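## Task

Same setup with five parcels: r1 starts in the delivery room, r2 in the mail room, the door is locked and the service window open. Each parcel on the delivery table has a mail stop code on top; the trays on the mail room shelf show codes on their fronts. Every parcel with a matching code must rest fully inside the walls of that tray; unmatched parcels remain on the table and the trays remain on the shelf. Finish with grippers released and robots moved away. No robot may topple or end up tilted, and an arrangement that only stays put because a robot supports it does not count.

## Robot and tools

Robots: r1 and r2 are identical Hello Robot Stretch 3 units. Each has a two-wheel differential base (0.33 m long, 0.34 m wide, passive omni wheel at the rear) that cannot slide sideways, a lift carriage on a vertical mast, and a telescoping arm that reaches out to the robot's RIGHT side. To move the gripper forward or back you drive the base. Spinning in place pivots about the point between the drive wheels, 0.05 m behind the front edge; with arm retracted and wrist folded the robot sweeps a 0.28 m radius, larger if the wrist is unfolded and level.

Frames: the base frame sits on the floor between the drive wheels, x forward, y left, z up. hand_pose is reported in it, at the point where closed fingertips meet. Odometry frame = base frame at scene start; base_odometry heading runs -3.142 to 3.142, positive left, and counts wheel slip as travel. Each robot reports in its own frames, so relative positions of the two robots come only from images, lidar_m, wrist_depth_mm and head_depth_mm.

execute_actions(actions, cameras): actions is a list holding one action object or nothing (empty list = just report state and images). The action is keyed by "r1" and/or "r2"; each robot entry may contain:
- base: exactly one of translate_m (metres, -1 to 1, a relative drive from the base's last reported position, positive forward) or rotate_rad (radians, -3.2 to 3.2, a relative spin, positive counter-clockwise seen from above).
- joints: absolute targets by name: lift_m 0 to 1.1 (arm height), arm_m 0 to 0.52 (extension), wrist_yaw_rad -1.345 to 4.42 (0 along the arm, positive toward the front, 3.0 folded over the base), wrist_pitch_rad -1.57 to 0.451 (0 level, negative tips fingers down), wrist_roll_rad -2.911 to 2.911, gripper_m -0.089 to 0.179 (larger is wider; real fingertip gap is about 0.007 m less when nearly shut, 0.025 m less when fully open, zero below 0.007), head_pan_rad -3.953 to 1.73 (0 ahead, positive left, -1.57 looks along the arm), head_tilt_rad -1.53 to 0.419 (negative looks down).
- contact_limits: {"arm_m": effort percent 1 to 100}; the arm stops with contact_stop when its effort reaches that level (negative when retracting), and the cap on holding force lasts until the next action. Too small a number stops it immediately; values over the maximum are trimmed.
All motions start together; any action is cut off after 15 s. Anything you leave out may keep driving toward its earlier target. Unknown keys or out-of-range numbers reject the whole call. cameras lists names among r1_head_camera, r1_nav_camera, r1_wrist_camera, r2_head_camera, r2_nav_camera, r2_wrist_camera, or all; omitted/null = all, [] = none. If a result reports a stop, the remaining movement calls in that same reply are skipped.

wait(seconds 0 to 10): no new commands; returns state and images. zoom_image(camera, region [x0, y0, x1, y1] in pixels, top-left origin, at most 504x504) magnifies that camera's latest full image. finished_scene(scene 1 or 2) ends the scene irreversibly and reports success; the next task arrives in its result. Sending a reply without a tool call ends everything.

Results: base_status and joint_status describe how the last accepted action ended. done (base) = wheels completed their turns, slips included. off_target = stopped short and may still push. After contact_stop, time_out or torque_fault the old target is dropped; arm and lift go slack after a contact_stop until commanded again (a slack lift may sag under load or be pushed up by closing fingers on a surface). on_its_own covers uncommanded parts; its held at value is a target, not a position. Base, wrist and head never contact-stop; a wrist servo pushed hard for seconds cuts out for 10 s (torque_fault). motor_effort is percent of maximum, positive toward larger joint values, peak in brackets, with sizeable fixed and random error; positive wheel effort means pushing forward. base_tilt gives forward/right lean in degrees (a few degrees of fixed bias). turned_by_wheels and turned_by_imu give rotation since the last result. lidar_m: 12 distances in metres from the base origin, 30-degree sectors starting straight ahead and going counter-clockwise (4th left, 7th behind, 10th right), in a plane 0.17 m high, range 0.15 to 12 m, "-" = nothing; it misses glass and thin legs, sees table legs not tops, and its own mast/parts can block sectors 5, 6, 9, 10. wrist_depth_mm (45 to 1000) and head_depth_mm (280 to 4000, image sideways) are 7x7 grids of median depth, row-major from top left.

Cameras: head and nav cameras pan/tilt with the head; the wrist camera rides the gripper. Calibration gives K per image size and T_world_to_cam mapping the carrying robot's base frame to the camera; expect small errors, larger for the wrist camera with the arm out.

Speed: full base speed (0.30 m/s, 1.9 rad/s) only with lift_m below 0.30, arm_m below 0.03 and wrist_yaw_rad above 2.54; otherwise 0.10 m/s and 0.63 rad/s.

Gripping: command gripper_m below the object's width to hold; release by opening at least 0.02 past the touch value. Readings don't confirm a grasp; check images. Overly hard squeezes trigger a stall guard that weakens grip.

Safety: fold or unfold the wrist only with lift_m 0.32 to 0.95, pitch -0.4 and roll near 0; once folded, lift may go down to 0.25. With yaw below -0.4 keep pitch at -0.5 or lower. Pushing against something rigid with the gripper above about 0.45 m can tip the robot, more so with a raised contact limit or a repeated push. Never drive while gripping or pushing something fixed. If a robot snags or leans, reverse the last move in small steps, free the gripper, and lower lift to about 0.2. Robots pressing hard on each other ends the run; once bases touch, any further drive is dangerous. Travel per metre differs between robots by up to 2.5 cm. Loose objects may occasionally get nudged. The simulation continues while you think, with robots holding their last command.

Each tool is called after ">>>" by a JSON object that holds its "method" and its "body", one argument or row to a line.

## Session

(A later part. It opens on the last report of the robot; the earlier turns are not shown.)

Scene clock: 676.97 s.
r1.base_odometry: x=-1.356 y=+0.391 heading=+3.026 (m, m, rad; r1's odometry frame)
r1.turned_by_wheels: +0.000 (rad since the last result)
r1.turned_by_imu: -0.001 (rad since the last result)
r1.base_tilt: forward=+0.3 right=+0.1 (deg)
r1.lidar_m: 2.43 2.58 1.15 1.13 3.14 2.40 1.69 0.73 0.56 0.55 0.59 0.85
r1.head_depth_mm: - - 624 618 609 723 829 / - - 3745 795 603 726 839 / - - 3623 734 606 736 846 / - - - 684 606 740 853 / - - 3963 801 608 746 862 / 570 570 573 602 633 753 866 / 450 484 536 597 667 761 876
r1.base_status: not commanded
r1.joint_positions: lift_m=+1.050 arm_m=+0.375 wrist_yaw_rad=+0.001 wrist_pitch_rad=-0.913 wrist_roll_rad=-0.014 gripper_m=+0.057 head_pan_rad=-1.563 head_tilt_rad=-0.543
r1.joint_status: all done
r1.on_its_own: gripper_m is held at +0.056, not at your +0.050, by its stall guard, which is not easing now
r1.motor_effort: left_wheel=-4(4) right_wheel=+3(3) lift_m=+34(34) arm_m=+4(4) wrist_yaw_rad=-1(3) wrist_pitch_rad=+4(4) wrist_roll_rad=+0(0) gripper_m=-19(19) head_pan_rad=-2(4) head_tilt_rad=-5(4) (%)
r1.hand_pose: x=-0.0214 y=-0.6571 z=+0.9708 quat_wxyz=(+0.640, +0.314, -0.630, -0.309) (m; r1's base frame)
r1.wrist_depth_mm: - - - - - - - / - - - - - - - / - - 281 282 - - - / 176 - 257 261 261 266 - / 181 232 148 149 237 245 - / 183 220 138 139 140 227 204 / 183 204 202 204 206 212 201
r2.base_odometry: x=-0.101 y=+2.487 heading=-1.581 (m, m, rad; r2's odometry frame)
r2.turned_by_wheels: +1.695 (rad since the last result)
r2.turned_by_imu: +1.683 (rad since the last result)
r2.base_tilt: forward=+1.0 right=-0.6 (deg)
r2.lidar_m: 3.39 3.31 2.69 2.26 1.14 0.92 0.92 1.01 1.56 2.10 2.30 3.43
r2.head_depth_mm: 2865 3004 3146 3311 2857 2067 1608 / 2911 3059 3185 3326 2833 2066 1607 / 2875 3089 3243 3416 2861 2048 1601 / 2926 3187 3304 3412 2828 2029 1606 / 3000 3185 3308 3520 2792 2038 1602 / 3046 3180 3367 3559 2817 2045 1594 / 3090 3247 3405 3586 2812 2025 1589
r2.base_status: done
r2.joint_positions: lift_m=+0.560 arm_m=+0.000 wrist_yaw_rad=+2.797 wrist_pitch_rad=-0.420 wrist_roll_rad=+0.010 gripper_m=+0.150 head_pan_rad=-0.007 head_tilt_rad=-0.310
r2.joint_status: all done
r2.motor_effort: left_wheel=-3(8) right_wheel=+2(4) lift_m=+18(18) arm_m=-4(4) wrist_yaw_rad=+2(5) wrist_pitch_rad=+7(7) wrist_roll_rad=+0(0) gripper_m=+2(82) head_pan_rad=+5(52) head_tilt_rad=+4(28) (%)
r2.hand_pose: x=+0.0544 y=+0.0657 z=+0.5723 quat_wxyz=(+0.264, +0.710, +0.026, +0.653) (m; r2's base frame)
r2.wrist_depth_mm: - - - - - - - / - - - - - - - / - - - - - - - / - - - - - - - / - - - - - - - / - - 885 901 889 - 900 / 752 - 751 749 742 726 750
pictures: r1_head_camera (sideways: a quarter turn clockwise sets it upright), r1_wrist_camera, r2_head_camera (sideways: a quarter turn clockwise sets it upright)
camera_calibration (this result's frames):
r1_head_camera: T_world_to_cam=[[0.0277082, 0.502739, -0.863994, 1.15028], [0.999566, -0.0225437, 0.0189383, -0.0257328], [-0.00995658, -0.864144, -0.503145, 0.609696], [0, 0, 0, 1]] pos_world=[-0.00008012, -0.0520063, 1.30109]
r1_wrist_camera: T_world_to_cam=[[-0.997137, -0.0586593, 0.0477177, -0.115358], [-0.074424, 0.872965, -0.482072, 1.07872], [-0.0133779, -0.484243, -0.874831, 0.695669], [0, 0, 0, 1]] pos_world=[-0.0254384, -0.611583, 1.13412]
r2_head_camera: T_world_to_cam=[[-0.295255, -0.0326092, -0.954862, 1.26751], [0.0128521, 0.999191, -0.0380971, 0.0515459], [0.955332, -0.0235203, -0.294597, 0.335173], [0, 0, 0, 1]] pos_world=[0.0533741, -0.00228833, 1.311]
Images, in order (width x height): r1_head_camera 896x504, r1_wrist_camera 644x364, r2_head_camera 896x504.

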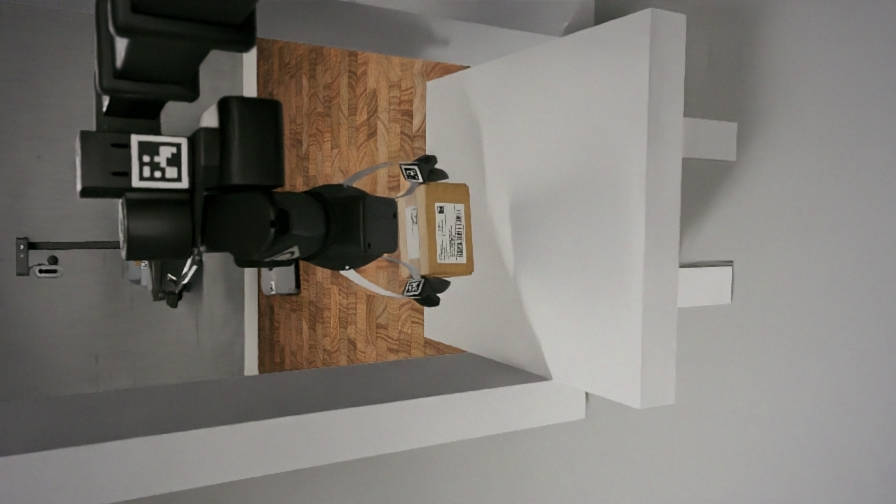

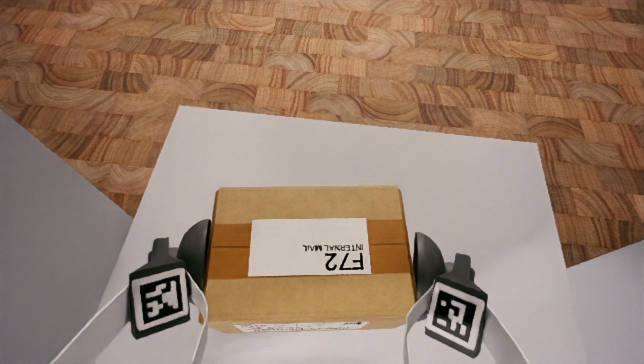

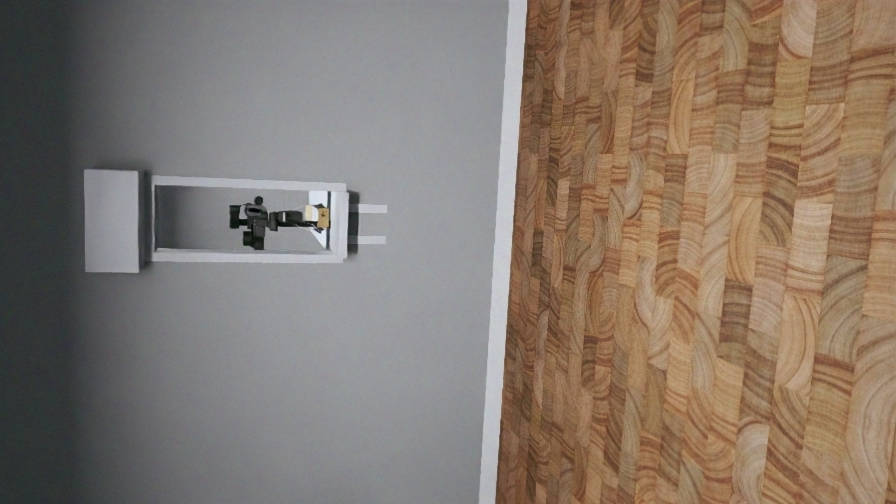

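>>> {"method": "execute_actions", "body": {
  "actions": [
    {"r1":{"joints":{"lift_m":1.02}},"r2":{"base":{"translate_m":0.3},"joints":{"lift_m":0.28}}}
  ],
  "cameras": ["r1_wrist_camera"]
}}

>>> {"method": "execute_actions", "body": {
  "actions": [
    {"r1":{"joints":{"gripper_m":0.15}},"r2":{"base":{"translate_m":1.0}}}
  ],
  "cameras": ["r1_wrist_camera","r1_head_camera"]
}}

Scene clock: 698.90 s.
r1.base_odometry: x=-1.356 y=+0.391 heading=+3.026 (m, m, rad; r1's odometry frame)
r1.turned_by_wheels: +0.000 (rad since the last result)
r1.turned_by_imu: -0.001 (rad since the last result)
r1.base_tilt: forward=+0.3 right=+0.1 (deg)
r1.lidar_m: 2.43 2.58 1.15 1.13 3.12 2.39 1.70 0.73 0.56 0.55 0.59 0.85
r1.head_depth_mm: - - 677 619 607 723 826 / - - 3656 797 604 727 838 / - - 3439 733 607 735 846 / - - 3910 691 608 740 855 / - - 3960 804 609 746 859 / 571 571 574 602 633 753 867 / 450 483 535 597 670 756 877
r1.base_status: not commanded
r1.joint_positions: lift_m=+1.020 arm_m=+0.375 wrist_yaw_rad=+0.001 wrist_pitch_rad=-0.913 wrist_roll_rad=-0.014 gripper_m=+0.057 head_pan_rad=-1.563 head_tilt_rad=-0.543
r1.joint_status: all done
r1.on_its_own: gripper_m is held at +0.056, not at your +0.050, by its stall guard, which is not easing now
r1.motor_effort: left_wheel=-4(4) right_wheel=+3(3) lift_m=+18(32) arm_m=+4(4) wrist_yaw_rad=-1(1) wrist_pitch_rad=+4(4) wrist_roll_rad=+0(0) gripper_m=-19(19) head_pan_rad=-2(3) head_tilt_rad=-4(4) (%)
r1.hand_pose: x=-0.0214 y=-0.6571 z=+0.9415 quat_wxyz=(+0.640, +0.314, -0.630, -0.309) (m; r1's base frame)
r1.wrist_depth_mm: - - - - - - - / - - - - - - - / - - 246 247 250 254 - / 177 224 227 229 231 232 - / 180 206 149 149 206 215 222 / 184 195 138 138 140 199 197 / 179 177 176 178 181 185 185
r2.base_odometry: x=-0.104 y=+2.187 heading=-1.581 (m, m, rad; r2's odometry frame)
r2.turned_by_wheels: +0.000 (rad since the last result)
r2.turned_by_imu: +0.002 (rad since the last result)
r2.base_tilt: forward=+0.8 right=-0.7 (deg)
r2.lidar_m: 3.11 3.26 2.64 2.62 1.51 1.22 1.21 1.33 2.06 2.15 2.35 3.15
r2.head_depth_mm: 2624 2745 2904 3012 2860 2065 1614 / 2634 2762 2935 3051 2844 2043 1611 / 2638 2857 2969 3121 2842 2056 1600 / 2707 2876 3053 3121 2833 2051 1608 / 2754 2883 3036 3192 2826 2056 1604 / 2808 2922 3064 3249 2836 2036 1598 / 2836 2983 3089 3298 2804 2024 1597
r2.base_status: done
r2.joint_positions: lift_m=+0.280 arm_m=+0.000 wrist_yaw_rad=+2.798 wrist_pitch_rad=-0.420 wrist_roll_rad=+0.010 gripper_m=+0.150 head_pan_rad=-0.007 head_tilt_rad=-0.309
r2.joint_status: all done
r2.motor_effort: left_wheel=-3(10) right_wheel=+1(6) lift_m=+18(17) arm_m=-3(3) wrist_yaw_rad=+2(2) wrist_pitch_rad=+6(7) wrist_roll_rad=+0(0) gripper_m=+1(0) head_pan_rad=+5(4) head_tilt_rad=+3(4) (%)
r2.hand_pose: x=+0.0543 y=+0.0658 z=+0.2924 quat_wxyz=(+0.264, +0.710, +0.026, +0.653) (m; r2's base frame)
r2.wrist_depth_mm: - - - - - - - / - - - - - - - / - - - - - - - / - 836 822 824 807 819 815 / - 668 644 639 644 664 628 / - - 526 525 519 - 524 / 453 - - 447 445 435 448
pictures: r1_wrist_camera
camera_calibration (this result's frames):
r1_wrist_camera: T_world_to_cam=[[-0.997137, -0.0586592, 0.0477176, -0.113962], [-0.0744238, 0.872965, -0.482072, 1.06462], [-0.0133779, -0.484243, -0.874831, 0.67007], [0, 0, 0, 1]] pos_world=[-0.0254384, -0.611583, 1.10486]
Images, in order (width x height): r1_wrist_camera 644x364.

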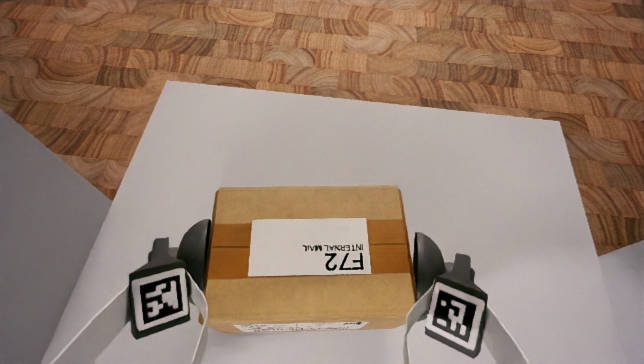

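Scene clock: 703.90 s.
r1.base_odometry: x=-1.356 y=+0.391 heading=+3.026 (m, m, rad; r1's odometry frame)
r1.turned_by_wheels: +0.000 (rad since the last result)
r1.turned_by_imu: -0.001 (rad since the last result)
r1.base_tilt: forward=+0.3 right=+0.1 (deg)
r1.lidar_m: 2.43 2.58 1.16 1.14 3.15 2.40 1.70 0.73 0.57 0.55 0.59 0.85
r1.head_depth_mm: - - 676 617 609 722 832 / - - 3615 795 605 727 837 / - - - 732 606 736 842 / - - 3444 700 606 742 851 / - - 3928 804 609 746 861 / 570 571 574 601 634 752 872 / 449 484 536 596 669 757 876
r1.base_status: not commanded
r1.joint_positions: lift_m=+1.020 arm_m=+0.375 wrist_yaw_rad=+0.001 wrist_pitch_rad=-0.913 wrist_roll_rad=-0.014 gripper_m=+0.150 head_pan_rad=-1.563 head_tilt_rad=-0.543
r1.joint_status: all done
r1.motor_effort: left_wheel=-4(4) right_wheel=+3(3) lift_m=+18(18) arm_m=+4(4) wrist_yaw_rad=-1(1) wrist_pitch_rad=+4(4) wrist_roll_rad=+1(0) gripper_m=+0(83) head_pan_rad=-2(3) head_tilt_rad=-4(5) (%)
r1.hand_pose: x=-0.0214 y=-0.6571 z=+0.9415 quat_wxyz=(+0.639, +0.314, -0.630, -0.309) (m; r1's base frame)
r1.wrist_depth_mm: - - - - - - - / - - - - - - - / - - 247 248 252 255 - / 176 224 225 227 231 233 - / 177 209 160 158 210 213 223 / - 194 148 147 192 - 197 / 175 180 178 177 181 - 185
r2.base_odometry: x=-0.114 y=+1.187 heading=-1.581 (m, m, rad; r2's odometry frame)
r2.turned_by_wheels: +0.000 (rad since the last result)
r2.turned_by_imu: +0.001 (rad since the last result)
r2.base_tilt: forward=+0.9 right=-0.7 (deg)
r2.lidar_m: 2.13 2.34 2.48 2.47 2.71 2.21 2.20 2.41 2.32 2.29 2.50 2.15
r2.head_depth_mm: 1793 1867 1958 2054 2158 2070 1621 / 1797 1902 1978 2064 2191 2065 1615 / 1710 - 2806 2117 2220 2060 1603 / 1838 1974 2070 2155 2254 2049 1610 / 1890 1970 2077 2171 2300 2043 1605 / 1898 2002 2094 2206 2323 2042 1600 / 1926 2008 2129 2244 2359 2035 1597
r2.base_status: done
r2.joint_positions: lift_m=+0.280 arm_m=+0.000 wrist_yaw_rad=+2.798 wrist_pitch_rad=-0.420 wrist_roll_rad=+0.010 gripper_m=+0.150 head_pan_rad=-0.007 head_tilt_rad=-0.309
r2.joint_status: not commanded
r2.motor_effort: left_wheel=-3(8) right_wheel=+2(6) lift_m=+18(18) arm_m=-3(4) wrist_yaw_rad=+3(3) wrist_pitch_rad=+6(6) wrist_roll_rad=+0(0) gripper_m=+1(1) head_pan_rad=+4(4) head_tilt_rad=+3(3) (%)
r2.hand_pose: x=+0.0543 y=+0.0658 z=+0.2924 quat_wxyz=(+0.264, +0.710, +0.026, +0.653) (m; r2's base frame)
r2.wrist_depth_mm: - - - - - - - / - - - - - - - / - - - - - - - / - 828 834 813 800 817 810 / - 678 645 645 635 664 632 / - - 529 524 528 - 525 / 456 - - 450 446 433 444
pictures: r1_head_camera (sideways: a quarter turn clockwise sets it upright), r1_wrist_camera
camera_calibration (this result's frames):
r1_head_camera: T_world_to_cam=[[0.0277082, 0.502739, -0.863994, 1.15028], [0.999566, -0.0225438, 0.0189383, -0.0257328], [-0.00995669, -0.864144, -0.503145, 0.609696], [0, 0, 0, 1]] pos_world=[-0.0000801262, -0.0520063, 1.30109]
r1_wrist_camera: T_world_to_cam=[[-0.997137, -0.0586583, 0.0477145, -0.113958], [-0.0744207, 0.872993, -0.482022, 1.06458], [-0.0133798, -0.484193, -0.874859, 0.670128], [0, 0, 0, 1]] pos_world=[-0.0254388, -0.61158, 1.10485]
Images, in order (width x height): r1_head_camera 896x504, r1_wrist_camera 644x364.

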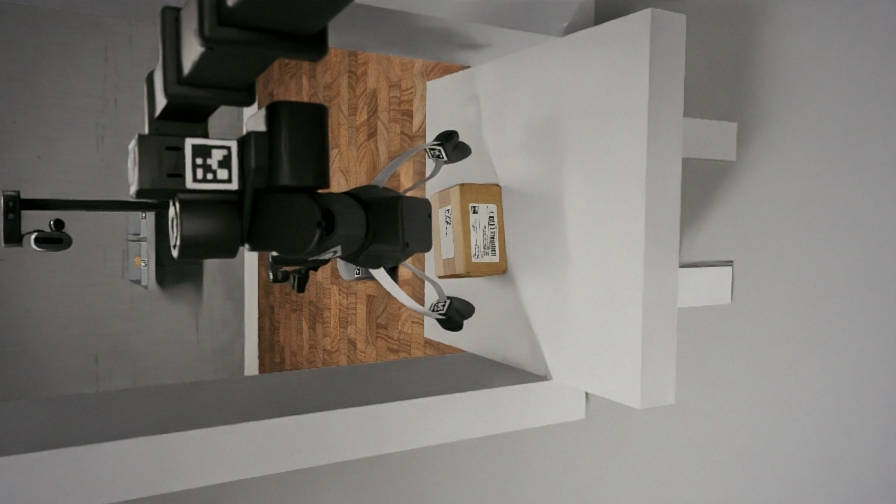

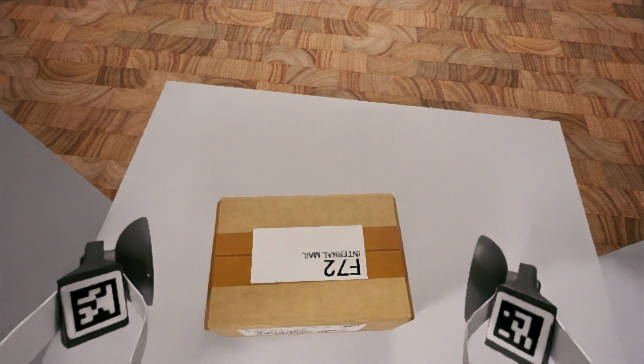

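>>> {"method": "execute_actions", "body": {
  "actions": [
    {"r1":{"joints":{"lift_m":1.08,"arm_m":0.005}},"r2":{"base":{"translate_m":1.0}}}
  ],
  "cameras": ["r1_wrist_camera","r2_head_camera"]
}}

Scene clock: 714.23 s.
r1.base_odometry: x=-1.356 y=+0.391 heading=+3.026 (m, m, rad; r1's odometry frame)
r1.turned_by_wheels: +0.000 (rad since the last result)
r1.turned_by_imu: -0.001 (rad since the last result)
r1.base_tilt: forward=+0.3 right=+0.0 (deg)
r1.lidar_m: 2.43 2.57 1.16 1.13 3.14 2.40 1.70 0.73 0.57 0.55 0.59 0.86
r1.head_depth_mm: - - - - - - - / - - - - - - - / - - - - - - - / - - 3901 1947 587 552 856 / - - 3984 808 610 727 862 / 569 571 575 603 632 739 872 / 450 484 536 597 669 758 877
r1.base_status: not commanded
r1.joint_positions: lift_m=+1.080 arm_m=+0.005 wrist_yaw_rad=+0.001 wrist_pitch_rad=-0.913 wrist_roll_rad=-0.014 gripper_m=+0.150 head_pan_rad=-1.563 head_tilt_rad=-0.543
r1.joint_status: all done
r1.motor_effort: left_wheel=-4(4) right_wheel=+3(3) lift_m=+33(34) arm_m=-3(0) wrist_yaw_rad=-1(1) wrist_pitch_rad=+4(5) wrist_roll_rad=+0(0) gripper_m=+0(0) head_pan_rad=-2(2) head_tilt_rad=-4(4) (%)
r1.hand_pose: x=-0.0214 y=-0.2879 z=+1.0008 quat_wxyz=(+0.639, +0.314, -0.630, -0.309) (m; r1's base frame)
r1.wrist_depth_mm: 389 375 384 389 402 333 322 / 466 448 353 357 357 377 369 / 572 557 338 333 327 443 444 / 785 744 686 642 607 581 551 / - - 987 890 825 742 714 / - - - - - - - / - - - - - - -
r2.base_odometry: x=-0.124 y=+0.187 heading=-1.581 (m, m, rad; r2's odometry frame)
r2.turned_by_wheels: +0.000 (rad since the last result)
r2.turned_by_imu: +0.002 (rad since the last result)
r2.base_tilt: forward=+0.8 right=-0.6 (deg)
r2.lidar_m: 1.14 1.25 1.95 2.31 2.53 3.19 3.18 3.06 2.46 2.43 1.42 1.15
r2.head_depth_mm: 3298 - 1139 1100 1142 1205 1278 / 3536 - - - 1154 1218 1297 / 3855 - 3098 1890 1173 1245 1319 / 978 1025 1081 1138 1195 1268 1341 / 990 1039 1092 1147 1211 1283 1356 / 1004 1051 1106 1163 1230 1304 1391 / 1020 1064 1125 1185 1246 1323 1408
r2.base_status: done
r2.joint_positions: lift_m=+0.280 arm_m=+0.000 wrist_yaw_rad=+2.798 wrist_pitch_rad=-0.420 wrist_roll_rad=+0.010 gripper_m=+0.150 head_pan_rad=-0.007 head_tilt_rad=-0.309
r2.joint_status: not commanded
r2.motor_effort: left_wheel=-3(8) right_wheel=+2(6) lift_m=+18(18) arm_m=-4(4) wrist_yaw_rad=+2(3) wrist_pitch_rad=+6(6) wrist_roll_rad=+1(0) gripper_m=+1(1) head_pan_rad=+4(3) head_tilt_rad=+4(2) (%)
r2.hand_pose: x=+0.0543 y=+0.0658 z=+0.2924 quat_wxyz=(+0.264, +0.710, +0.026, +0.653) (m; r2's base frame)
r2.wrist_depth_mm: - - - - - - - / - - - - - - - / - - - - - - - / - 823 830 818 806 810 816 / - 676 644 641 646 664 643 / - - 531 533 526 - 523 / 457 - - 448 448 436 445
pictures: r1_wrist_camera, r2_head_camera (sideways: a quarter turn clockwise sets it upright)
camera_calibration (this result's frames):
r1_wrist_camera: T_world_to_cam=[[-0.997137, -0.0586583, 0.0477146, -0.0951311], [-0.0744208, 0.872992, -0.482023, 0.770861], [-0.0133798, -0.484194, -0.874858, 0.900753], [0, 0, 0, 1]] pos_world=[-0.0254388, -0.242397, 1.16414]
r2_head_camera: T_world_to_cam=[[-0.294018, -0.0326307, -0.955243, 1.268], [0.0128576, 0.999192, -0.0380894, 0.051536], [0.955713, -0.0234811, -0.293361, 0.333563], [0, 0, 0, 1]] pos_world=[0.0533624, -0.00228618, 1.31107]
Images, in order (width x height): r1_wrist_camera 644x364, r2_head_camera 896x504.

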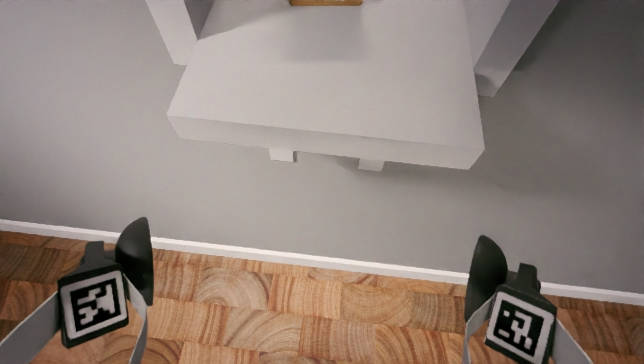

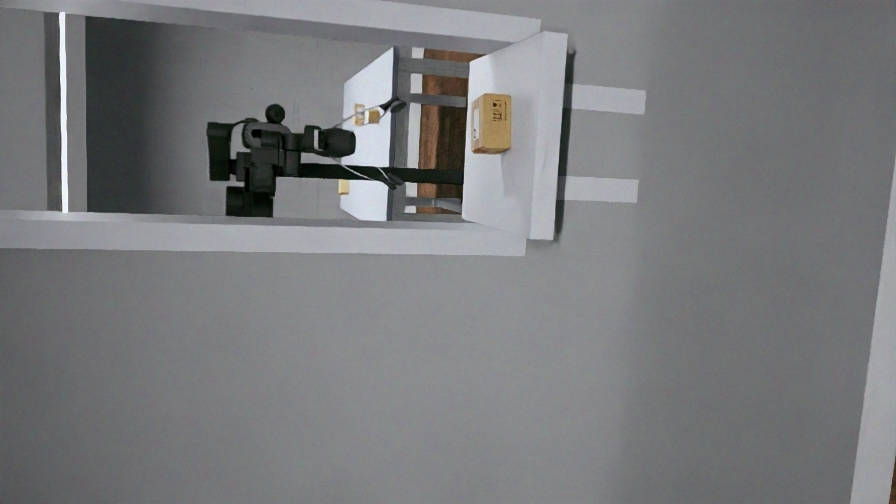

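>>> {"method": "execute_actions", "body": {
  "actions": [
    {"r1":{"base":{"rotate_rad":1.367},"joints":{"head_pan_rad":0.0,"head_tilt_rad":-0.6}},"r2":{"base":{"translate_m":0.565},"joints":{"lift_m":0.85}}}
  ],
  "cameras": ["r1_head_camera","r2_head_camera"]
}}

Scene clock: 742.83 s.
r1.base_odometry: x=-1.356 y=+0.391 heading=-1.890 (m, m, rad; r1's odometry frame)
r1.turned_by_wheels: +1.367 (rad since the last result)
r1.turned_by_imu: +1.346 (rad since the last result)
r1.base_tilt: forward=+0.3 right=+0.1 (deg)
r1.lidar_m: 1.16 1.14 2.56 2.35 0.92 0.60 0.55 0.56 0.70 1.36 2.45 3.09
r1.head_depth_mm: 3521 3912 3407 2405 1868 1529 1304 / 3463 3801 3383 2422 1904 1534 1304 / 3439 3751 1391 1383 1710 1539 1307 / 3394 3559 1383 2245 1891 1547 1299 / 3302 2331 1394 2264 1899 1548 1308 / 3299 2338 1400 2162 1897 1552 1314 / 3209 2339 1409 1873 1634 1513 1312
r1.base_status: done
r1.joint_positions: lift_m=+1.080 arm_m=+0.005 wrist_yaw_rad=+0.001 wrist_pitch_rad=-0.913 wrist_roll_rad=-0.014 gripper_m=+0.150 head_pan_rad=-0.007 head_tilt_rad=-0.593
r1.joint_status: all done
r1.motor_effort: left_wheel=-3(8) right_wheel=+3(7) lift_m=+33(34) arm_m=-3(3) wrist_yaw_rad=-2(1) wrist_pitch_rad=+4(4) wrist_roll_rad=+0(0) gripper_m=+0(0) head_pan_rad=+3(33) head_tilt_rad=-6(13) (%)
r1.hand_pose: x=-0.0214 y=-0.2879 z=+1.0008 quat_wxyz=(+0.639, +0.314, -0.630, -0.309) (m; r1's base frame)
r1.wrist_depth_mm: - - - - - 767 538 / - - - - - 768 544 / - - - - - 797 554 / - - - - - 806 559 / - - - - - 816 568 / - - - - - - 571 / - - - - - - 549
r2.base_odometry: x=-0.130 y=-0.378 heading=-1.581 (m, m, rad; r2's odometry frame)
r2.turned_by_wheels: +0.000 (rad since the last result)
r2.turned_by_imu: +0.002 (rad since the last result)
r2.base_tilt: forward=+0.8 right=-0.8 (deg)
r2.lidar_m: 0.59 0.64 1.00 2.23 2.44 3.77 3.75 3.16 2.55 1.46 0.73 0.59
r2.head_depth_mm: - - - 2757 2412 602 507 / - - 3658 3664 2865 651 523 / 474 497 567 1158 811 624 522 / 479 501 526 552 580 615 659 / 486 509 535 563 593 629 669 / 493 515 542 572 603 640 681 / 498 522 550 581 613 650 694
r2.base_status: done
r2.joint_positions: lift_m=+0.850 arm_m=+0.000 wrist_yaw_rad=+2.798 wrist_pitch_rad=-0.420 wrist_roll_rad=+0.010 gripper_m=+0.150 head_pan_rad=-0.007 head_tilt_rad=-0.308
r2.joint_status: all done
r2.motor_effort: left_wheel=-3(11) right_wheel=+2(6) lift_m=+24(27) arm_m=-3(4) wrist_yaw_rad=+2(2) wrist_pitch_rad=+6(7) wrist_roll_rad=+0(0) gripper_m=+1(1) head_pan_rad=+5(5) head_tilt_rad=+4(3) (%)
r2.hand_pose: x=+0.0543 y=+0.0658 z=+0.8620 quat_wxyz=(+0.264, +0.710, +0.026, +0.653) (m; r2's base frame)
r2.wrist_depth_mm: - - - - - 676 516 / - - - - - 707 522 / - - - - - 733 535 / - - - - - 748 545 / - - - - - 727 559 / - - - - - - 570 / - - - - - 813 544
pictures: r1_head_camera (sideways: a quarter turn clockwise sets it upright), r2_head_camera (sideways: a quarter turn clockwise sets it upright)
camera_calibration (this result's frames):
r1_head_camera: T_world_to_cam=[[-0.544092, 0.0353933, -0.838279, 1.12024], [0.0381303, 0.999121, 0.0174355, -0.0179103], [0.838159, -0.0224774, -0.544963, 0.65893], [0, 0, 0, 1]] pos_world=[0.0579064, -0.00694333, 1.29848]
r2_head_camera: T_world_to_cam=[[-0.293693, -0.0326358, -0.955342, 1.26813], [0.0128609, 0.999192, -0.0380874, 0.0515333], [0.955813, -0.0234726, -0.293036, 0.333139], [0, 0, 0, 1]] pos_world=[0.0533593, -0.0022857, 1.31108]
Images, in order (width x height): r1_head_camera 896x504, r2_head_camera 896x504.

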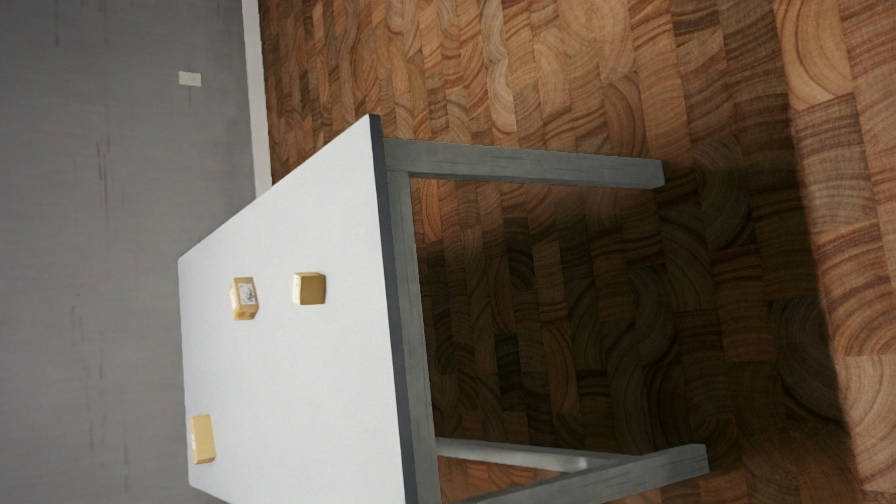

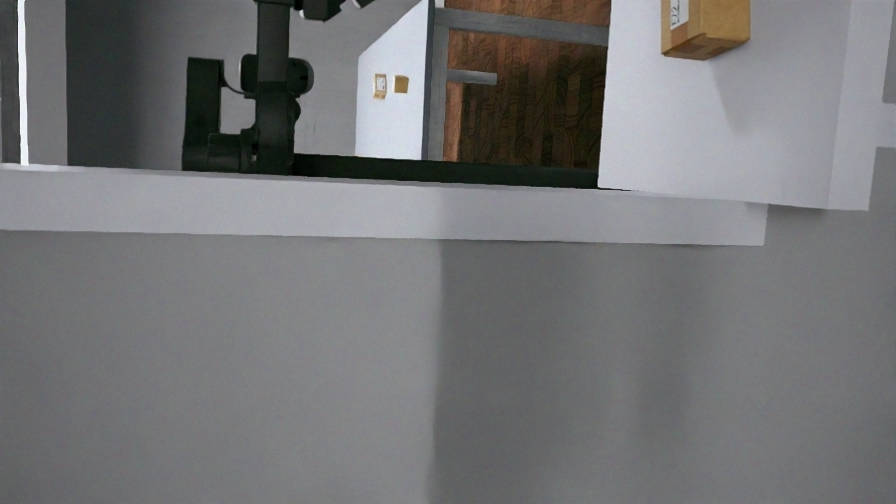

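>>> {"method": "execute_actions", "body": {
  "actions": [
    {"r1":{"base":{"translate_m":0.25}},"r2":{"base":{"rotate_rad":1.45},"joints":{"wrist_yaw_rad":0.0,"lift_m":0.94,"head_pan_rad":-1.57,"head_tilt_rad":-0.5}}}
  ],
  "cameras": ["r2_head_camera","r2_wrist_camera"]
}}

Scene clock: 750.10 s.
r1.base_odometry: x=-1.434 y=+0.154 heading=-1.890 (m, m, rad; r1's odometry frame)
r1.turned_by_wheels: +0.000 (rad since the last result)
r1.turned_by_imu: +0.000 (rad since the last result)
r1.base_tilt: forward=+0.3 right=+0.0 (deg)
r1.lidar_m: 0.91 0.91 2.59 2.39 1.33 0.87 0.80 0.81 1.01 2.04 2.42 3.05
r1.head_depth_mm: 3310 3692 3345 2390 1885 1533 1297 / 3234 3620 3408 1067 1771 1498 1304 / 3231 3512 1469 1026 1819 1468 1305 / 3201 3352 1386 1020 1891 1540 1313 / 3151 3292 1388 997 1887 1552 1308 / 3055 3186 1399 999 1896 1550 1314 / 2995 3164 1408 1001 1735 1490 1292
r1.base_status: done
r1.joint_positions: lift_m=+1.080 arm_m=+0.005 wrist_yaw_rad=+0.001 wrist_pitch_rad=-0.913 wrist_roll_rad=-0.014 gripper_m=+0.150 head_pan_rad=-0.007 head_tilt_rad=-0.593
r1.joint_status: not commanded
r1.motor_effort: left_wheel=-4(5) right_wheel=+3(7) lift_m=+33(33) arm_m=-3(3) wrist_yaw_rad=-1(2) wrist_pitch_rad=+4(4) wrist_roll_rad=+1(0) gripper_m=+0(0) head_pan_rad=+3(2) head_tilt_rad=-5(4) (%)
r1.hand_pose: x=-0.0214 y=-0.2879 z=+1.0008 quat_wxyz=(+0.639, +0.314, -0.630, -0.309) (m; r1's base frame)
r1.wrist_depth_mm: - - - - - - 789 / - - - - - - 805 / - - - - - - 833 / - - - - - - 832 / - - - - - - 845 / - - - - - - 847 / - - - - - - 824
r2.base_odometry: x=-0.130 y=-0.378 heading=-0.131 (m, m, rad; r2's odometry frame)
r2.turned_by_wheels: +1.450 (rad since the last result)
r2.turned_by_imu: +1.440 (rad since the last result)
r2.base_tilt: forward=+0.9 right=-0.6 (deg)
r2.lidar_m: 2.23 2.33 3.26 3.72 3.50 2.60 2.00 0.81 0.61 0.59 0.61 0.86
r2.head_depth_mm: - - - 2905 635 563 - / - - 2542 2519 631 566 - / 1240 - 3625 2891 653 - - / 584 1305 1386 803 648 711 - / 467 504 546 601 661 729 831 / 471 508 553 603 663 734 833 / 473 510 553 604 665 741 838
r2.base_status: done
r2.joint_positions: lift_m=+0.940 arm_m=+0.000 wrist_yaw_rad=+0.003 wrist_pitch_rad=-0.420 wrist_roll_rad=+0.010 gripper_m=+0.150 head_pan_rad=-1.563 head_tilt_rad=-0.494
r2.joint_status: all done
r2.motor_effort: left_wheel=-3(8) right_wheel=+2(4) lift_m=+24(26) arm_m=-4(4) wrist_yaw_rad=-3(5) wrist_pitch_rad=+6(6) wrist_roll_rad=+0(0) gripper_m=+1(1) head_pan_rad=-3(52) head_tilt_rad=-4(17) (%)
r2.hand_pose: x=-0.0209 y=-0.3694 z=+0.9521 quat_wxyz=(+0.689, +0.148, -0.694, -0.147) (m; r2's base frame)
r2.wrist_depth_mm: 298 301 299 - - - 313 / 322 325 321 - - 452 338 / 350 351 352 473 367 412 359 / 382 387 385 343 343 343 393 / 427 422 427 291 293 293 300 / 471 - 487 483 489 - 503 / 516 556 542 554 559 579 575
pictures: r2_head_camera (sideways: a quarter turn clockwise sets it upright), r2_wrist_camera
camera_calibration (this result's frames):
r2_head_camera: T_world_to_cam=[[-0.0382897, 0.464464, -0.884764, 1.17446], [0.999217, 0.00897864, -0.0385295, 0.0460828], [-0.00995158, -0.885546, -0.464444, 0.562093], [0, 0, 0, 1]] pos_world=[0.00451686, -0.0481499, 1.30196]
r2_wrist_camera: T_world_to_cam=[[-0.99758, 0.0691453, -0.00731469, 0.00516781], [0.0432964, 0.535421, -0.843475, 1.03639], [-0.0544059, -0.84175, -0.537118, 0.359645], [0, 0, 0, 1]] pos_world=[-0.0201497, -0.25253, 1.06738]
Images, in order (width x height): r2_head_camera 896x504, r2_wrist_camera 644x364.

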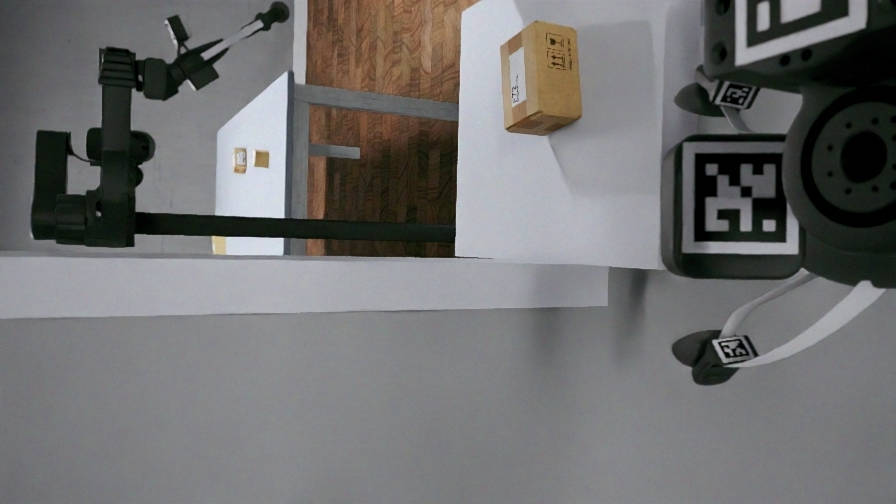

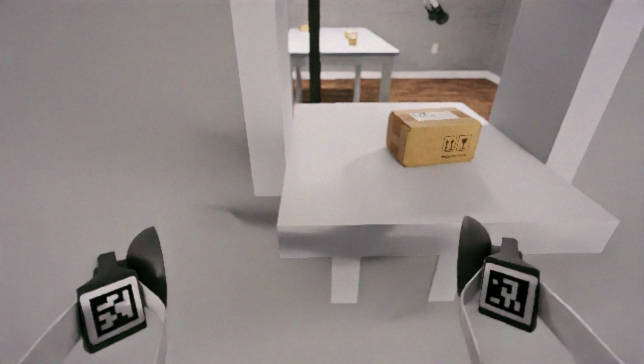

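>>> {"method": "execute_actions", "body": {
  "actions": [
    {"r1":{"base":{"translate_m":0.18}},"r2":{"base":{"translate_m":-0.127},"joints":{"lift_m":1.02,"wrist_pitch_rad":-0.9,"gripper_m":0.178,"arm_m":0.12,"head_tilt_rad":-0.6}}}
  ],
  "cameras": ["r2_head_camera","r2_wrist_camera"]
}}

Scene clock: 763.73 s.
r1.base_odometry: x=-1.491 y=-0.017 heading=-1.890 (m, m, rad; r1's odometry frame)
r1.turned_by_wheels: +0.000 (rad since the last result)
r1.turned_by_imu: +0.000 (rad since the last result)
r1.base_tilt: forward=+0.3 right=+0.0 (deg)
r1.lidar_m: 0.73 0.75 2.62 2.41 1.62 1.06 0.98 0.99 1.24 2.37 2.39 0.74
r1.head_depth_mm: 3129 3474 3329 2394 1818 1540 1302 / 3069 3384 3467 987 897 1086 1248 / 3039 3364 1571 988 875 1538 1279 / 3011 3189 1380 986 856 1561 1304 / 2912 3143 1334 990 849 1557 1308 / 2912 3079 1406 1001 830 1546 1315 / 2887 3024 1399 998 826 1509 1314
r1.base_status: done
r1.joint_positions: lift_m=+1.080 arm_m=+0.005 wrist_yaw_rad=+0.001 wrist_pitch_rad=-0.913 wrist_roll_rad=-0.014 gripper_m=+0.150 head_pan_rad=-0.007 head_tilt_rad=-0.593
r1.joint_status: not commanded
r1.motor_effort: left_wheel=-4(4) right_wheel=+3(8) lift_m=+33(33) arm_m=-3(3) wrist_yaw_rad=-1(1) wrist_pitch_rad=+4(4) wrist_roll_rad=+0(0) gripper_m=+0(0) head_pan_rad=+3(3) head_tilt_rad=-4(5) (%)
r1.hand_pose: x=-0.0214 y=-0.2879 z=+1.0008 quat_wxyz=(+0.639, +0.314, -0.630, -0.309) (m; r1's base frame)
r1.wrist_depth_mm: - - - - - - - / - - - - - - - / - - - - - - - / - - - - - - - / - - - - - - - / - - - - - - - / - - - - - - -
r2.base_odometry: x=-0.256 y=-0.362 heading=-0.131 (m, m, rad; r2's odometry frame)
r2.turned_by_wheels: +0.000 (rad since the last result)
r2.turned_by_imu: +0.002 (rad since the last result)
r2.base_tilt: forward=+0.9 right=-0.6 (deg)
r2.lidar_m: 2.35 2.46 3.44 3.74 3.33 2.47 2.00 0.80 0.60 0.58 0.61 0.85
r2.head_depth_mm: 569 545 - - 717 807 948 / 1426 - - - 577 811 952 / - 2394 - - - 817 958 / 1401 2215 1669 706 - 819 962 / - - 3165 733 608 822 969 / - 620 637 651 649 825 971 / 469 507 567 635 720 829 977
r2.base_status: done
r2.joint_positions: lift_m=+1.020 arm_m=+0.120 wrist_yaw_rad=+0.002 wrist_pitch_rad=-0.906 wrist_roll_rad=+0.010 gripper_m=+0.178 head_pan_rad=-1.563 head_tilt_rad=-0.593
r2.joint_status: all done
r2.motor_effort: left_wheel=-3(8) right_wheel=+2(3) lift_m=+24(27) arm_m=+3(2) wrist_yaw_rad=-2(3) wrist_pitch_rad=+2(8) wrist_roll_rad=+0(0) gripper_m=+1(85) head_pan_rad=-4(3) head_tilt_rad=-4(13) (%)
r2.hand_pose: x=-0.0213 y=-0.4039 z=+0.9420 quat_wxyz=(+0.633, +0.309, -0.638, -0.311) (m; r2's base frame)
r2.wrist_depth_mm: 228 291 343 262 339 252 246 / 278 290 299 278 300 288 292 / 335 270 267 269 270 337 356 / 424 238 240 243 246 403 453 / 572 572 593 599 600 573 618 / 864 917 928 942 985 - 997 / - - - - - - -
pictures: r2_head_camera (sideways: a quarter turn clockwise sets it upright), r2_wrist_camera
camera_calibration (this result's frames):
r2_head_camera: T_world_to_cam=[[-0.0388808, 0.549424, -0.834638, 1.1091], [0.999189, 0.012642, -0.0382243, 0.0456807], [-0.0104499, -0.835448, -0.54947, 0.672726], [0, 0, 0, 1]] pos_world=[0.00450885, -0.0479158, 1.29708]
r2_wrist_camera: T_world_to_cam=[[-0.997494, 0.0653289, 0.0271477, -0.0269172], [0.0433026, 0.867272, -0.495948, 0.853071], [-0.0559442, -0.493529, -0.867928, 0.777401], [0, 0, 0, 1]] pos_world=[-0.0202989, -0.354416, 1.09854]
Images, in order (width x height): r2_head_camera 896x504, r2_wrist_camera 644x364.

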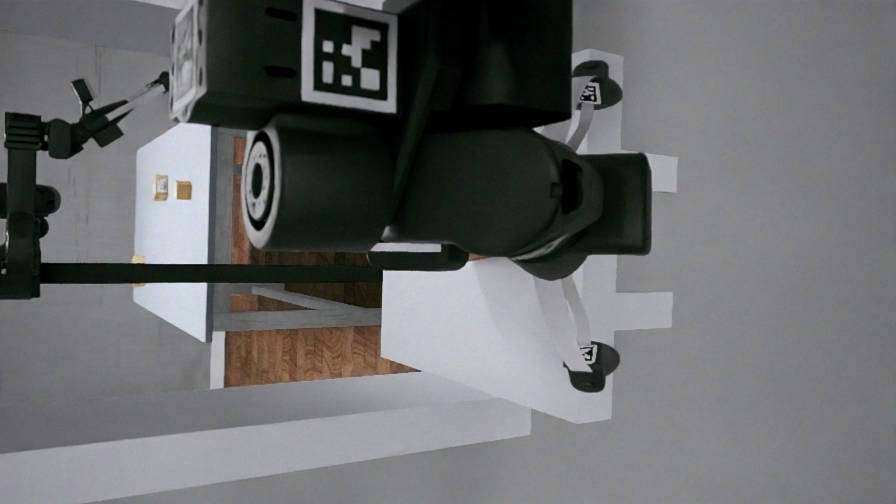

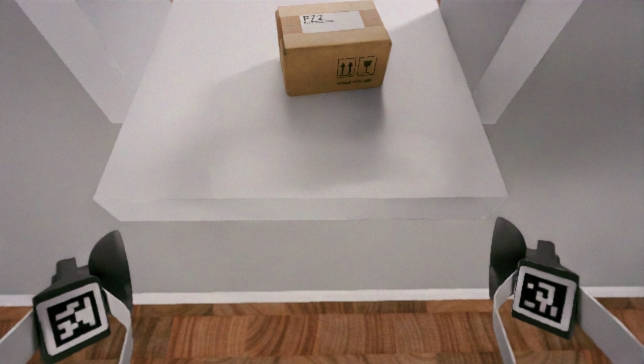

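>>> {"method": "execute_actions", "body": {
  "actions": [
    {"r1":{"base":{"translate_m":0.2}},"r2":{"base":{"translate_m":-0.026},"joints":{"lift_m":1.015,"arm_m":0.305}}}
  ],
  "cameras": ["r2_head_camera","r2_wrist_camera","r1_head_camera"]
}}

Scene clock: 779.43 s.
r1.base_odometry: x=-1.554 y=-0.207 heading=-1.891 (m, m, rad; r1's odometry frame)
r1.turned_by_wheels: +0.000 (rad since the last result)
r1.turned_by_imu: +0.000 (rad since the last result)
r1.base_tilt: forward=+0.3 right=+0.1 (deg)
r1.lidar_m: 1.93 0.59 0.61 2.44 1.95 1.28 1.18 1.19 1.49 2.35 2.37 0.54
r1.head_depth_mm: 2942 3239 3398 2392 790 730 1267 / 2889 3223 3467 2317 765 710 907 / 2886 3091 3234 988 766 684 1313 / 2825 3022 1381 994 771 664 1304 / 2740 2985 1392 994 772 668 1317 / 2702 2968 1400 989 776 651 1315 / 2734 2891 1404 1000 777 635 1318
r1.base_status: done
r1.joint_positions: lift_m=+1.080 arm_m=+0.005 wrist_yaw_rad=+0.001 wrist_pitch_rad=-0.913 wrist_roll_rad=-0.014 gripper_m=+0.150 head_pan_rad=-0.007 head_tilt_rad=-0.593
r1.joint_status: not commanded
r1.motor_effort: left_wheel=-4(6) right_wheel=+3(7) lift_m=+33(33) arm_m=-3(3) wrist_yaw_rad=-1(1) wrist_pitch_rad=+4(4) wrist_roll_rad=+0(0) gripper_m=+0(1) head_pan_rad=+4(3) head_tilt_rad=-5(4) (%)
r1.hand_pose: x=-0.0214 y=-0.2879 z=+1.0008 quat_wxyz=(+0.639, +0.314, -0.630, -0.309) (m; r1's base frame)
r1.wrist_depth_mm: - - - - - - - / - - - - - - - / - - - - - - - / - - - - - - - / - - - - - - - / - - - - - - - / - - - - - - -
r2.base_odometry: x=-0.282 y=-0.358 heading=-0.132 (m, m, rad; r2's odometry frame)
r2.turned_by_wheels: +0.000 (rad since the last result)
r2.turned_by_imu: +0.002 (rad since the last result)
r2.base_tilt: forward=+0.8 right=-0.6 (deg)
r2.lidar_m: 2.38 2.49 3.51 3.73 3.31 2.45 1.99 0.80 0.60 0.58 0.61 0.86
r2.head_depth_mm: 478 - 561 621 702 804 949 / - - 705 658 613 813 954 / - - - 682 591 814 957 / - 2613 2847 644 589 818 960 / - 2926 3048 704 588 819 968 / - - 2969 701 587 824 974 / 498 521 567 623 707 828 979
r2.base_status: done
r2.joint_positions: lift_m=+1.015 arm_m=+0.305 wrist_yaw_rad=+0.002 wrist_pitch_rad=-0.906 wrist_roll_rad=+0.010 gripper_m=+0.178 head_pan_rad=-1.563 head_tilt_rad=-0.593
r2.joint_status: all done
r2.motor_effort: left_wheel=-3(8) right_wheel=+2(3) lift_m=+18(24) arm_m=+3(3) wrist_yaw_rad=-1(2) wrist_pitch_rad=+2(2) wrist_roll_rad=+0(0) gripper_m=+1(1) head_pan_rad=-4(4) head_tilt_rad=-3(5) (%)
r2.hand_pose: x=-0.0214 y=-0.5888 z=+0.9373 quat_wxyz=(+0.633, +0.309, -0.638, -0.311) (m; r2's base frame)
r2.wrist_depth_mm: - - - - - - 142 / - 295 293 294 297 208 141 / 224 258 260 262 265 209 142 / 222 232 234 177 239 209 141 / 207 212 165 161 212 210 142 / 197 194 160 153 195 196 147 / - 179 180 182 183 184 693
pictures: r1_head_camera (sideways: a quarter turn clockwise sets it upright), r2_head_camera (sideways: a quarter turn clockwise sets it upright), r2_wrist_camera
camera_calibration (this result's frames):
r1_head_camera: T_world_to_cam=[[-0.544165, 0.0353939, -0.838231, 1.12018], [0.038132, 0.999121, 0.0174328, -0.0179068], [0.838111, -0.0224772, -0.545036, 0.659027], [0, 0, 0, 1]] pos_world=[0.0579061, -0.00694334, 1.29847]
r2_head_camera: T_world_to_cam=[[-0.0388598, 0.54952, -0.834576, 1.10902], [0.99919, 0.0126068, -0.0382237, 0.04568], [-0.0104834, -0.835385, -0.549565, 0.672848], [0, 0, 0, 1]] pos_world=[0.00450695, -0.0479152, 1.29708]
r2_wrist_camera: T_world_to_cam=[[-0.997468, 0.0657178, 0.0271871, -0.0145763], [0.0436541, 0.867545, -0.49544, 1.01078], [-0.0561452, -0.492998, -0.868217, 0.682669], [0, 0, 0, 1]] pos_world=[-0.0203354, -0.539383, 1.09388]
Images, in order (width x height): r1_head_camera 896x504, r2_head_camera 896x504, r2_wrist_camera 644x364.

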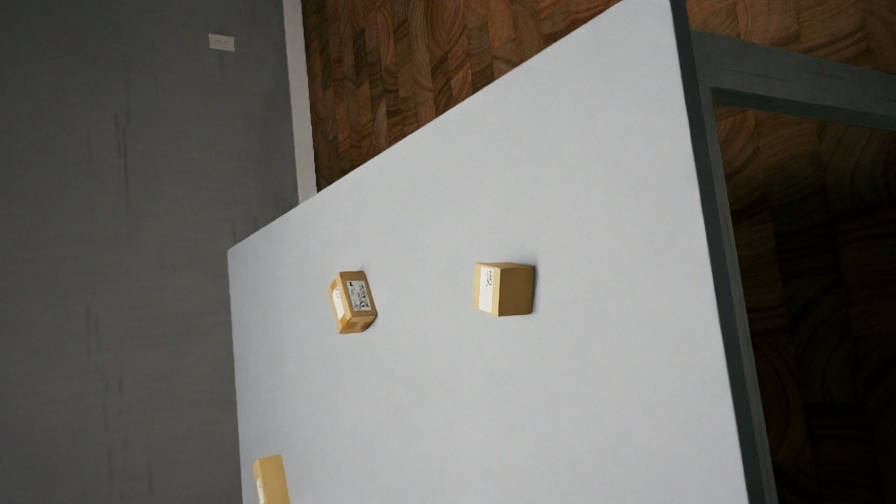

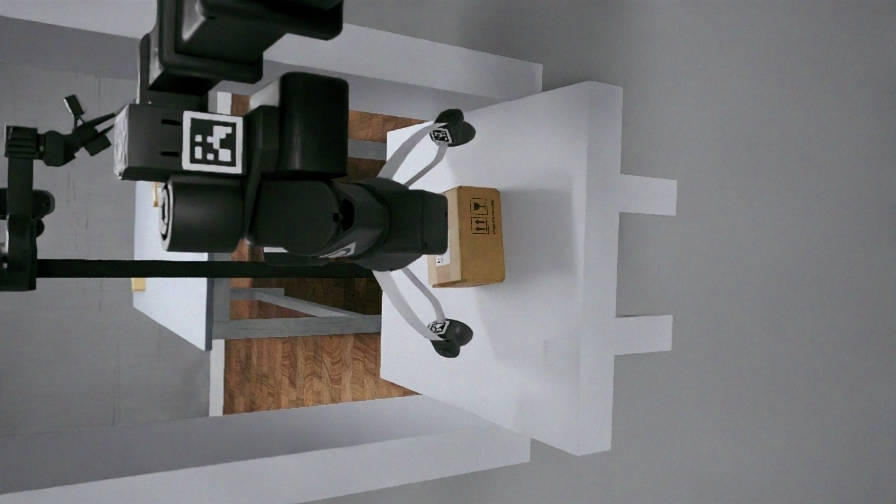

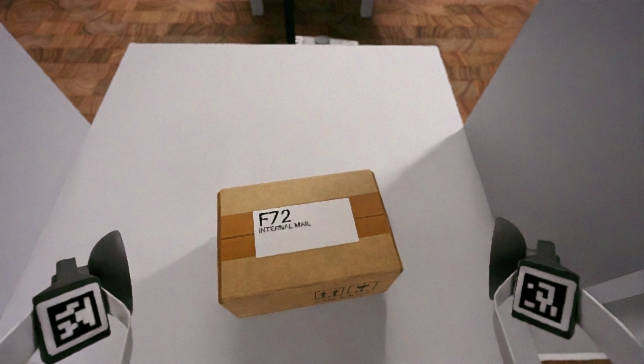

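>>> {"method": "zoom_image", "body": {
  "camera": "r1_head_camera",
  "region": [455, 245, 555, 330]
}}

Region (455, 245, 555, 330) of r1_head_camera's 896x504 image, scaled by 5.040, with more detail than that image has; it fills the top 428 rows of this view, and the rest is white.

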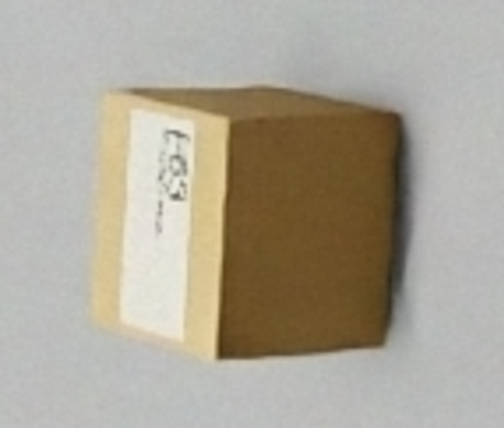

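>>> {"method": "execute_actions", "body": {
  "actions": [
    {"r1":{"base":{"translate_m":0.12},"joints":{"head_tilt_rad":-0.75}},"r2":{"joints":{"gripper_m":0.05}}}
  ],
  "cameras": ["r2_wrist_camera","r1_head_camera"]
}}

Scene clock: 788.77 s.
r1.base_odometry: x=-1.592 y=-0.321 heading=-1.891 (m, m, rad; r1's odometry frame)
r1.turned_by_wheels: +0.000 (rad since the last result)
r1.turned_by_imu: +0.000 (rad since the last result)
r1.base_tilt: forward=+0.3 right=+0.1 (deg)
r1.lidar_m: 1.81 0.60 0.51 2.45 2.14 1.40 1.30 1.31 1.64 2.33 2.35 0.43
r1.head_depth_mm: 2936 3151 2507 1962 662 688 1192 / 2860 3108 2494 800 662 686 942 / 2810 3026 1012 801 661 602 1213 / 2741 1376 1014 780 662 590 1211 / 2714 1380 1016 780 664 591 1218 / 2686 1383 1018 802 666 577 1212 / 2678 1387 1014 806 666 566 1217
r1.base_status: done
r1.joint_positions: lift_m=+1.080 arm_m=+0.005 wrist_yaw_rad=+0.001 wrist_pitch_rad=-0.913 wrist_roll_rad=-0.014 gripper_m=+0.150 head_pan_rad=-0.007 head_tilt_rad=-0.741
r1.joint_status: all done
r1.motor_effort: left_wheel=-4(5) right_wheel=+3(7) lift_m=+33(34) arm_m=-3(3) wrist_yaw_rad=-1(1) wrist_pitch_rad=+4(4) wrist_roll_rad=+0(0) gripper_m=+0(1) head_pan_rad=+4(3) head_tilt_rad=-5(20) (%)
r1.hand_pose: x=-0.0214 y=-0.2879 z=+1.0008 quat_wxyz=(+0.639, +0.314, -0.630, -0.309) (m; r1's base frame)
r1.wrist_depth_mm: - - - - - - - / - - - - - - - / - - - - - - - / - - - - - - - / - - - - - - - / - - - - - - - / - - - - - - -
r2.base_odometry: x=-0.282 y=-0.358 heading=-0.132 (m, m, rad; r2's odometry frame)
r2.turned_by_wheels: +0.000 (rad since the last result)
r2.turned_by_imu: +0.001 (rad since the last result)
r2.base_tilt: forward=+0.9 right=-0.7 (deg)
r2.lidar_m: 2.38 2.49 3.49 3.73 3.30 2.44 2.00 0.80 0.60 0.58 0.61 0.85
r2.head_depth_mm: 478 - 563 621 703 809 948 / - - 703 683 612 810 954 / - - - 681 591 813 956 / 1721 2624 2860 641 589 815 961 / - 2952 3031 733 588 820 969 / - - 2995 701 586 824 973 / 498 521 567 625 706 829 979
r2.base_status: not commanded
r2.joint_positions: lift_m=+1.015 arm_m=+0.305 wrist_yaw_rad=+0.002 wrist_pitch_rad=-0.907 wrist_roll_rad=+0.010 gripper_m=+0.051 head_pan_rad=-1.563 head_tilt_rad=-0.593
r2.joint_status: all done
r2.motor_effort: left_wheel=-3(3) right_wheel=+2(2) lift_m=+18(18) arm_m=+3(3) wrist_yaw_rad=-2(1) wrist_pitch_rad=+2(2) wrist_roll_rad=+1(0) gripper_m=-14(87) head_pan_rad=-3(4) head_tilt_rad=-3(4) (%)
r2.hand_pose: x=-0.0214 y=-0.5886 z=+0.9373 quat_wxyz=(+0.633, +0.309, -0.638, -0.311) (m; r2's base frame)
r2.wrist_depth_mm: - - - - - - 141 / - 295 292 296 297 209 141 / 226 256 260 262 264 209 141 / 223 232 234 176 237 209 141 / 208 211 163 161 215 209 142 / 192 194 149 153 185 196 156 / 178 178 180 182 183 184 488
pictures: r1_head_camera (sideways: a quarter turn clockwise sets it upright), r2_wrist_camera
camera_calibration (this result's frames):
r1_head_camera: T_world_to_cam=[[-0.661805, 0.0361818, -0.748802, 1.00431], [0.0402915, 0.999108, 0.0126661, -0.0117113], [0.748592, -0.0217879, -0.662673, 0.812605], [0, 0, 0, 1]] pos_world=[0.0568218, -0.006932, 1.29067]
r2_wrist_camera: T_world_to_cam=[[-0.997468, 0.0656974, 0.0272352, -0.0146407], [0.0436508, 0.867882, -0.494849, 1.01025], [-0.0561472, -0.492408, -0.868552, 0.68332], [0, 0, 0, 1]] pos_world=[-0.0203353, -0.539345, 1.09382]
Images, in order (width x height): r1_head_camera 896x504, r2_wrist_camera 644x364.

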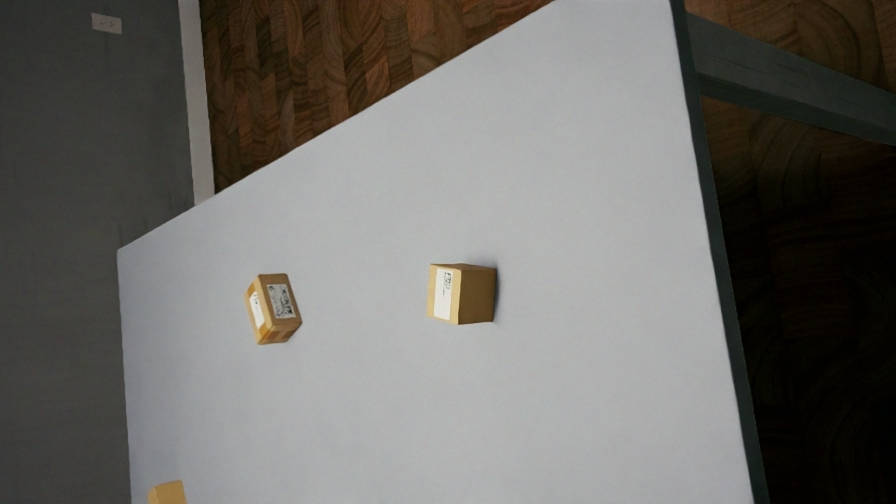

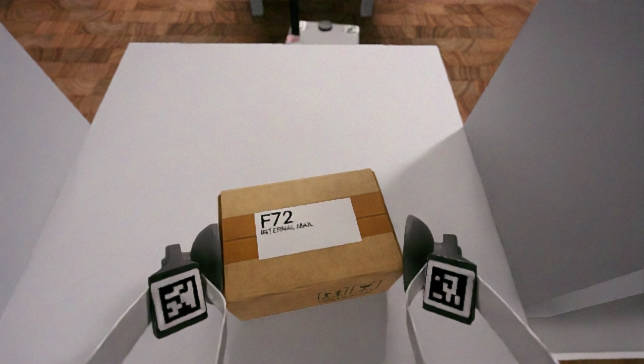

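>>> {"method": "zoom_image", "body": {
  "camera": "r1_head_camera",
  "region": [415, 250, 505, 335]
}}

Region (415, 250, 505, 335) of r1_head_camera's 896x504 image, scaled by 5.600, with more detail than that image has.

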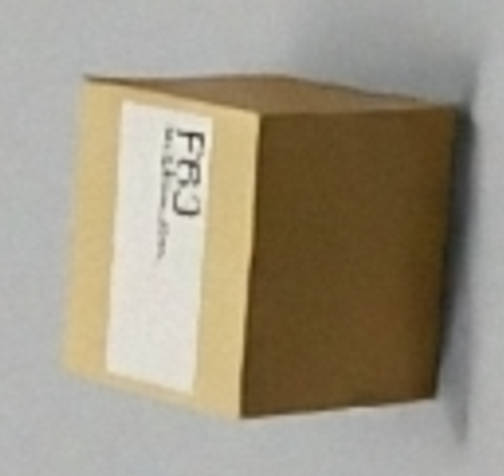

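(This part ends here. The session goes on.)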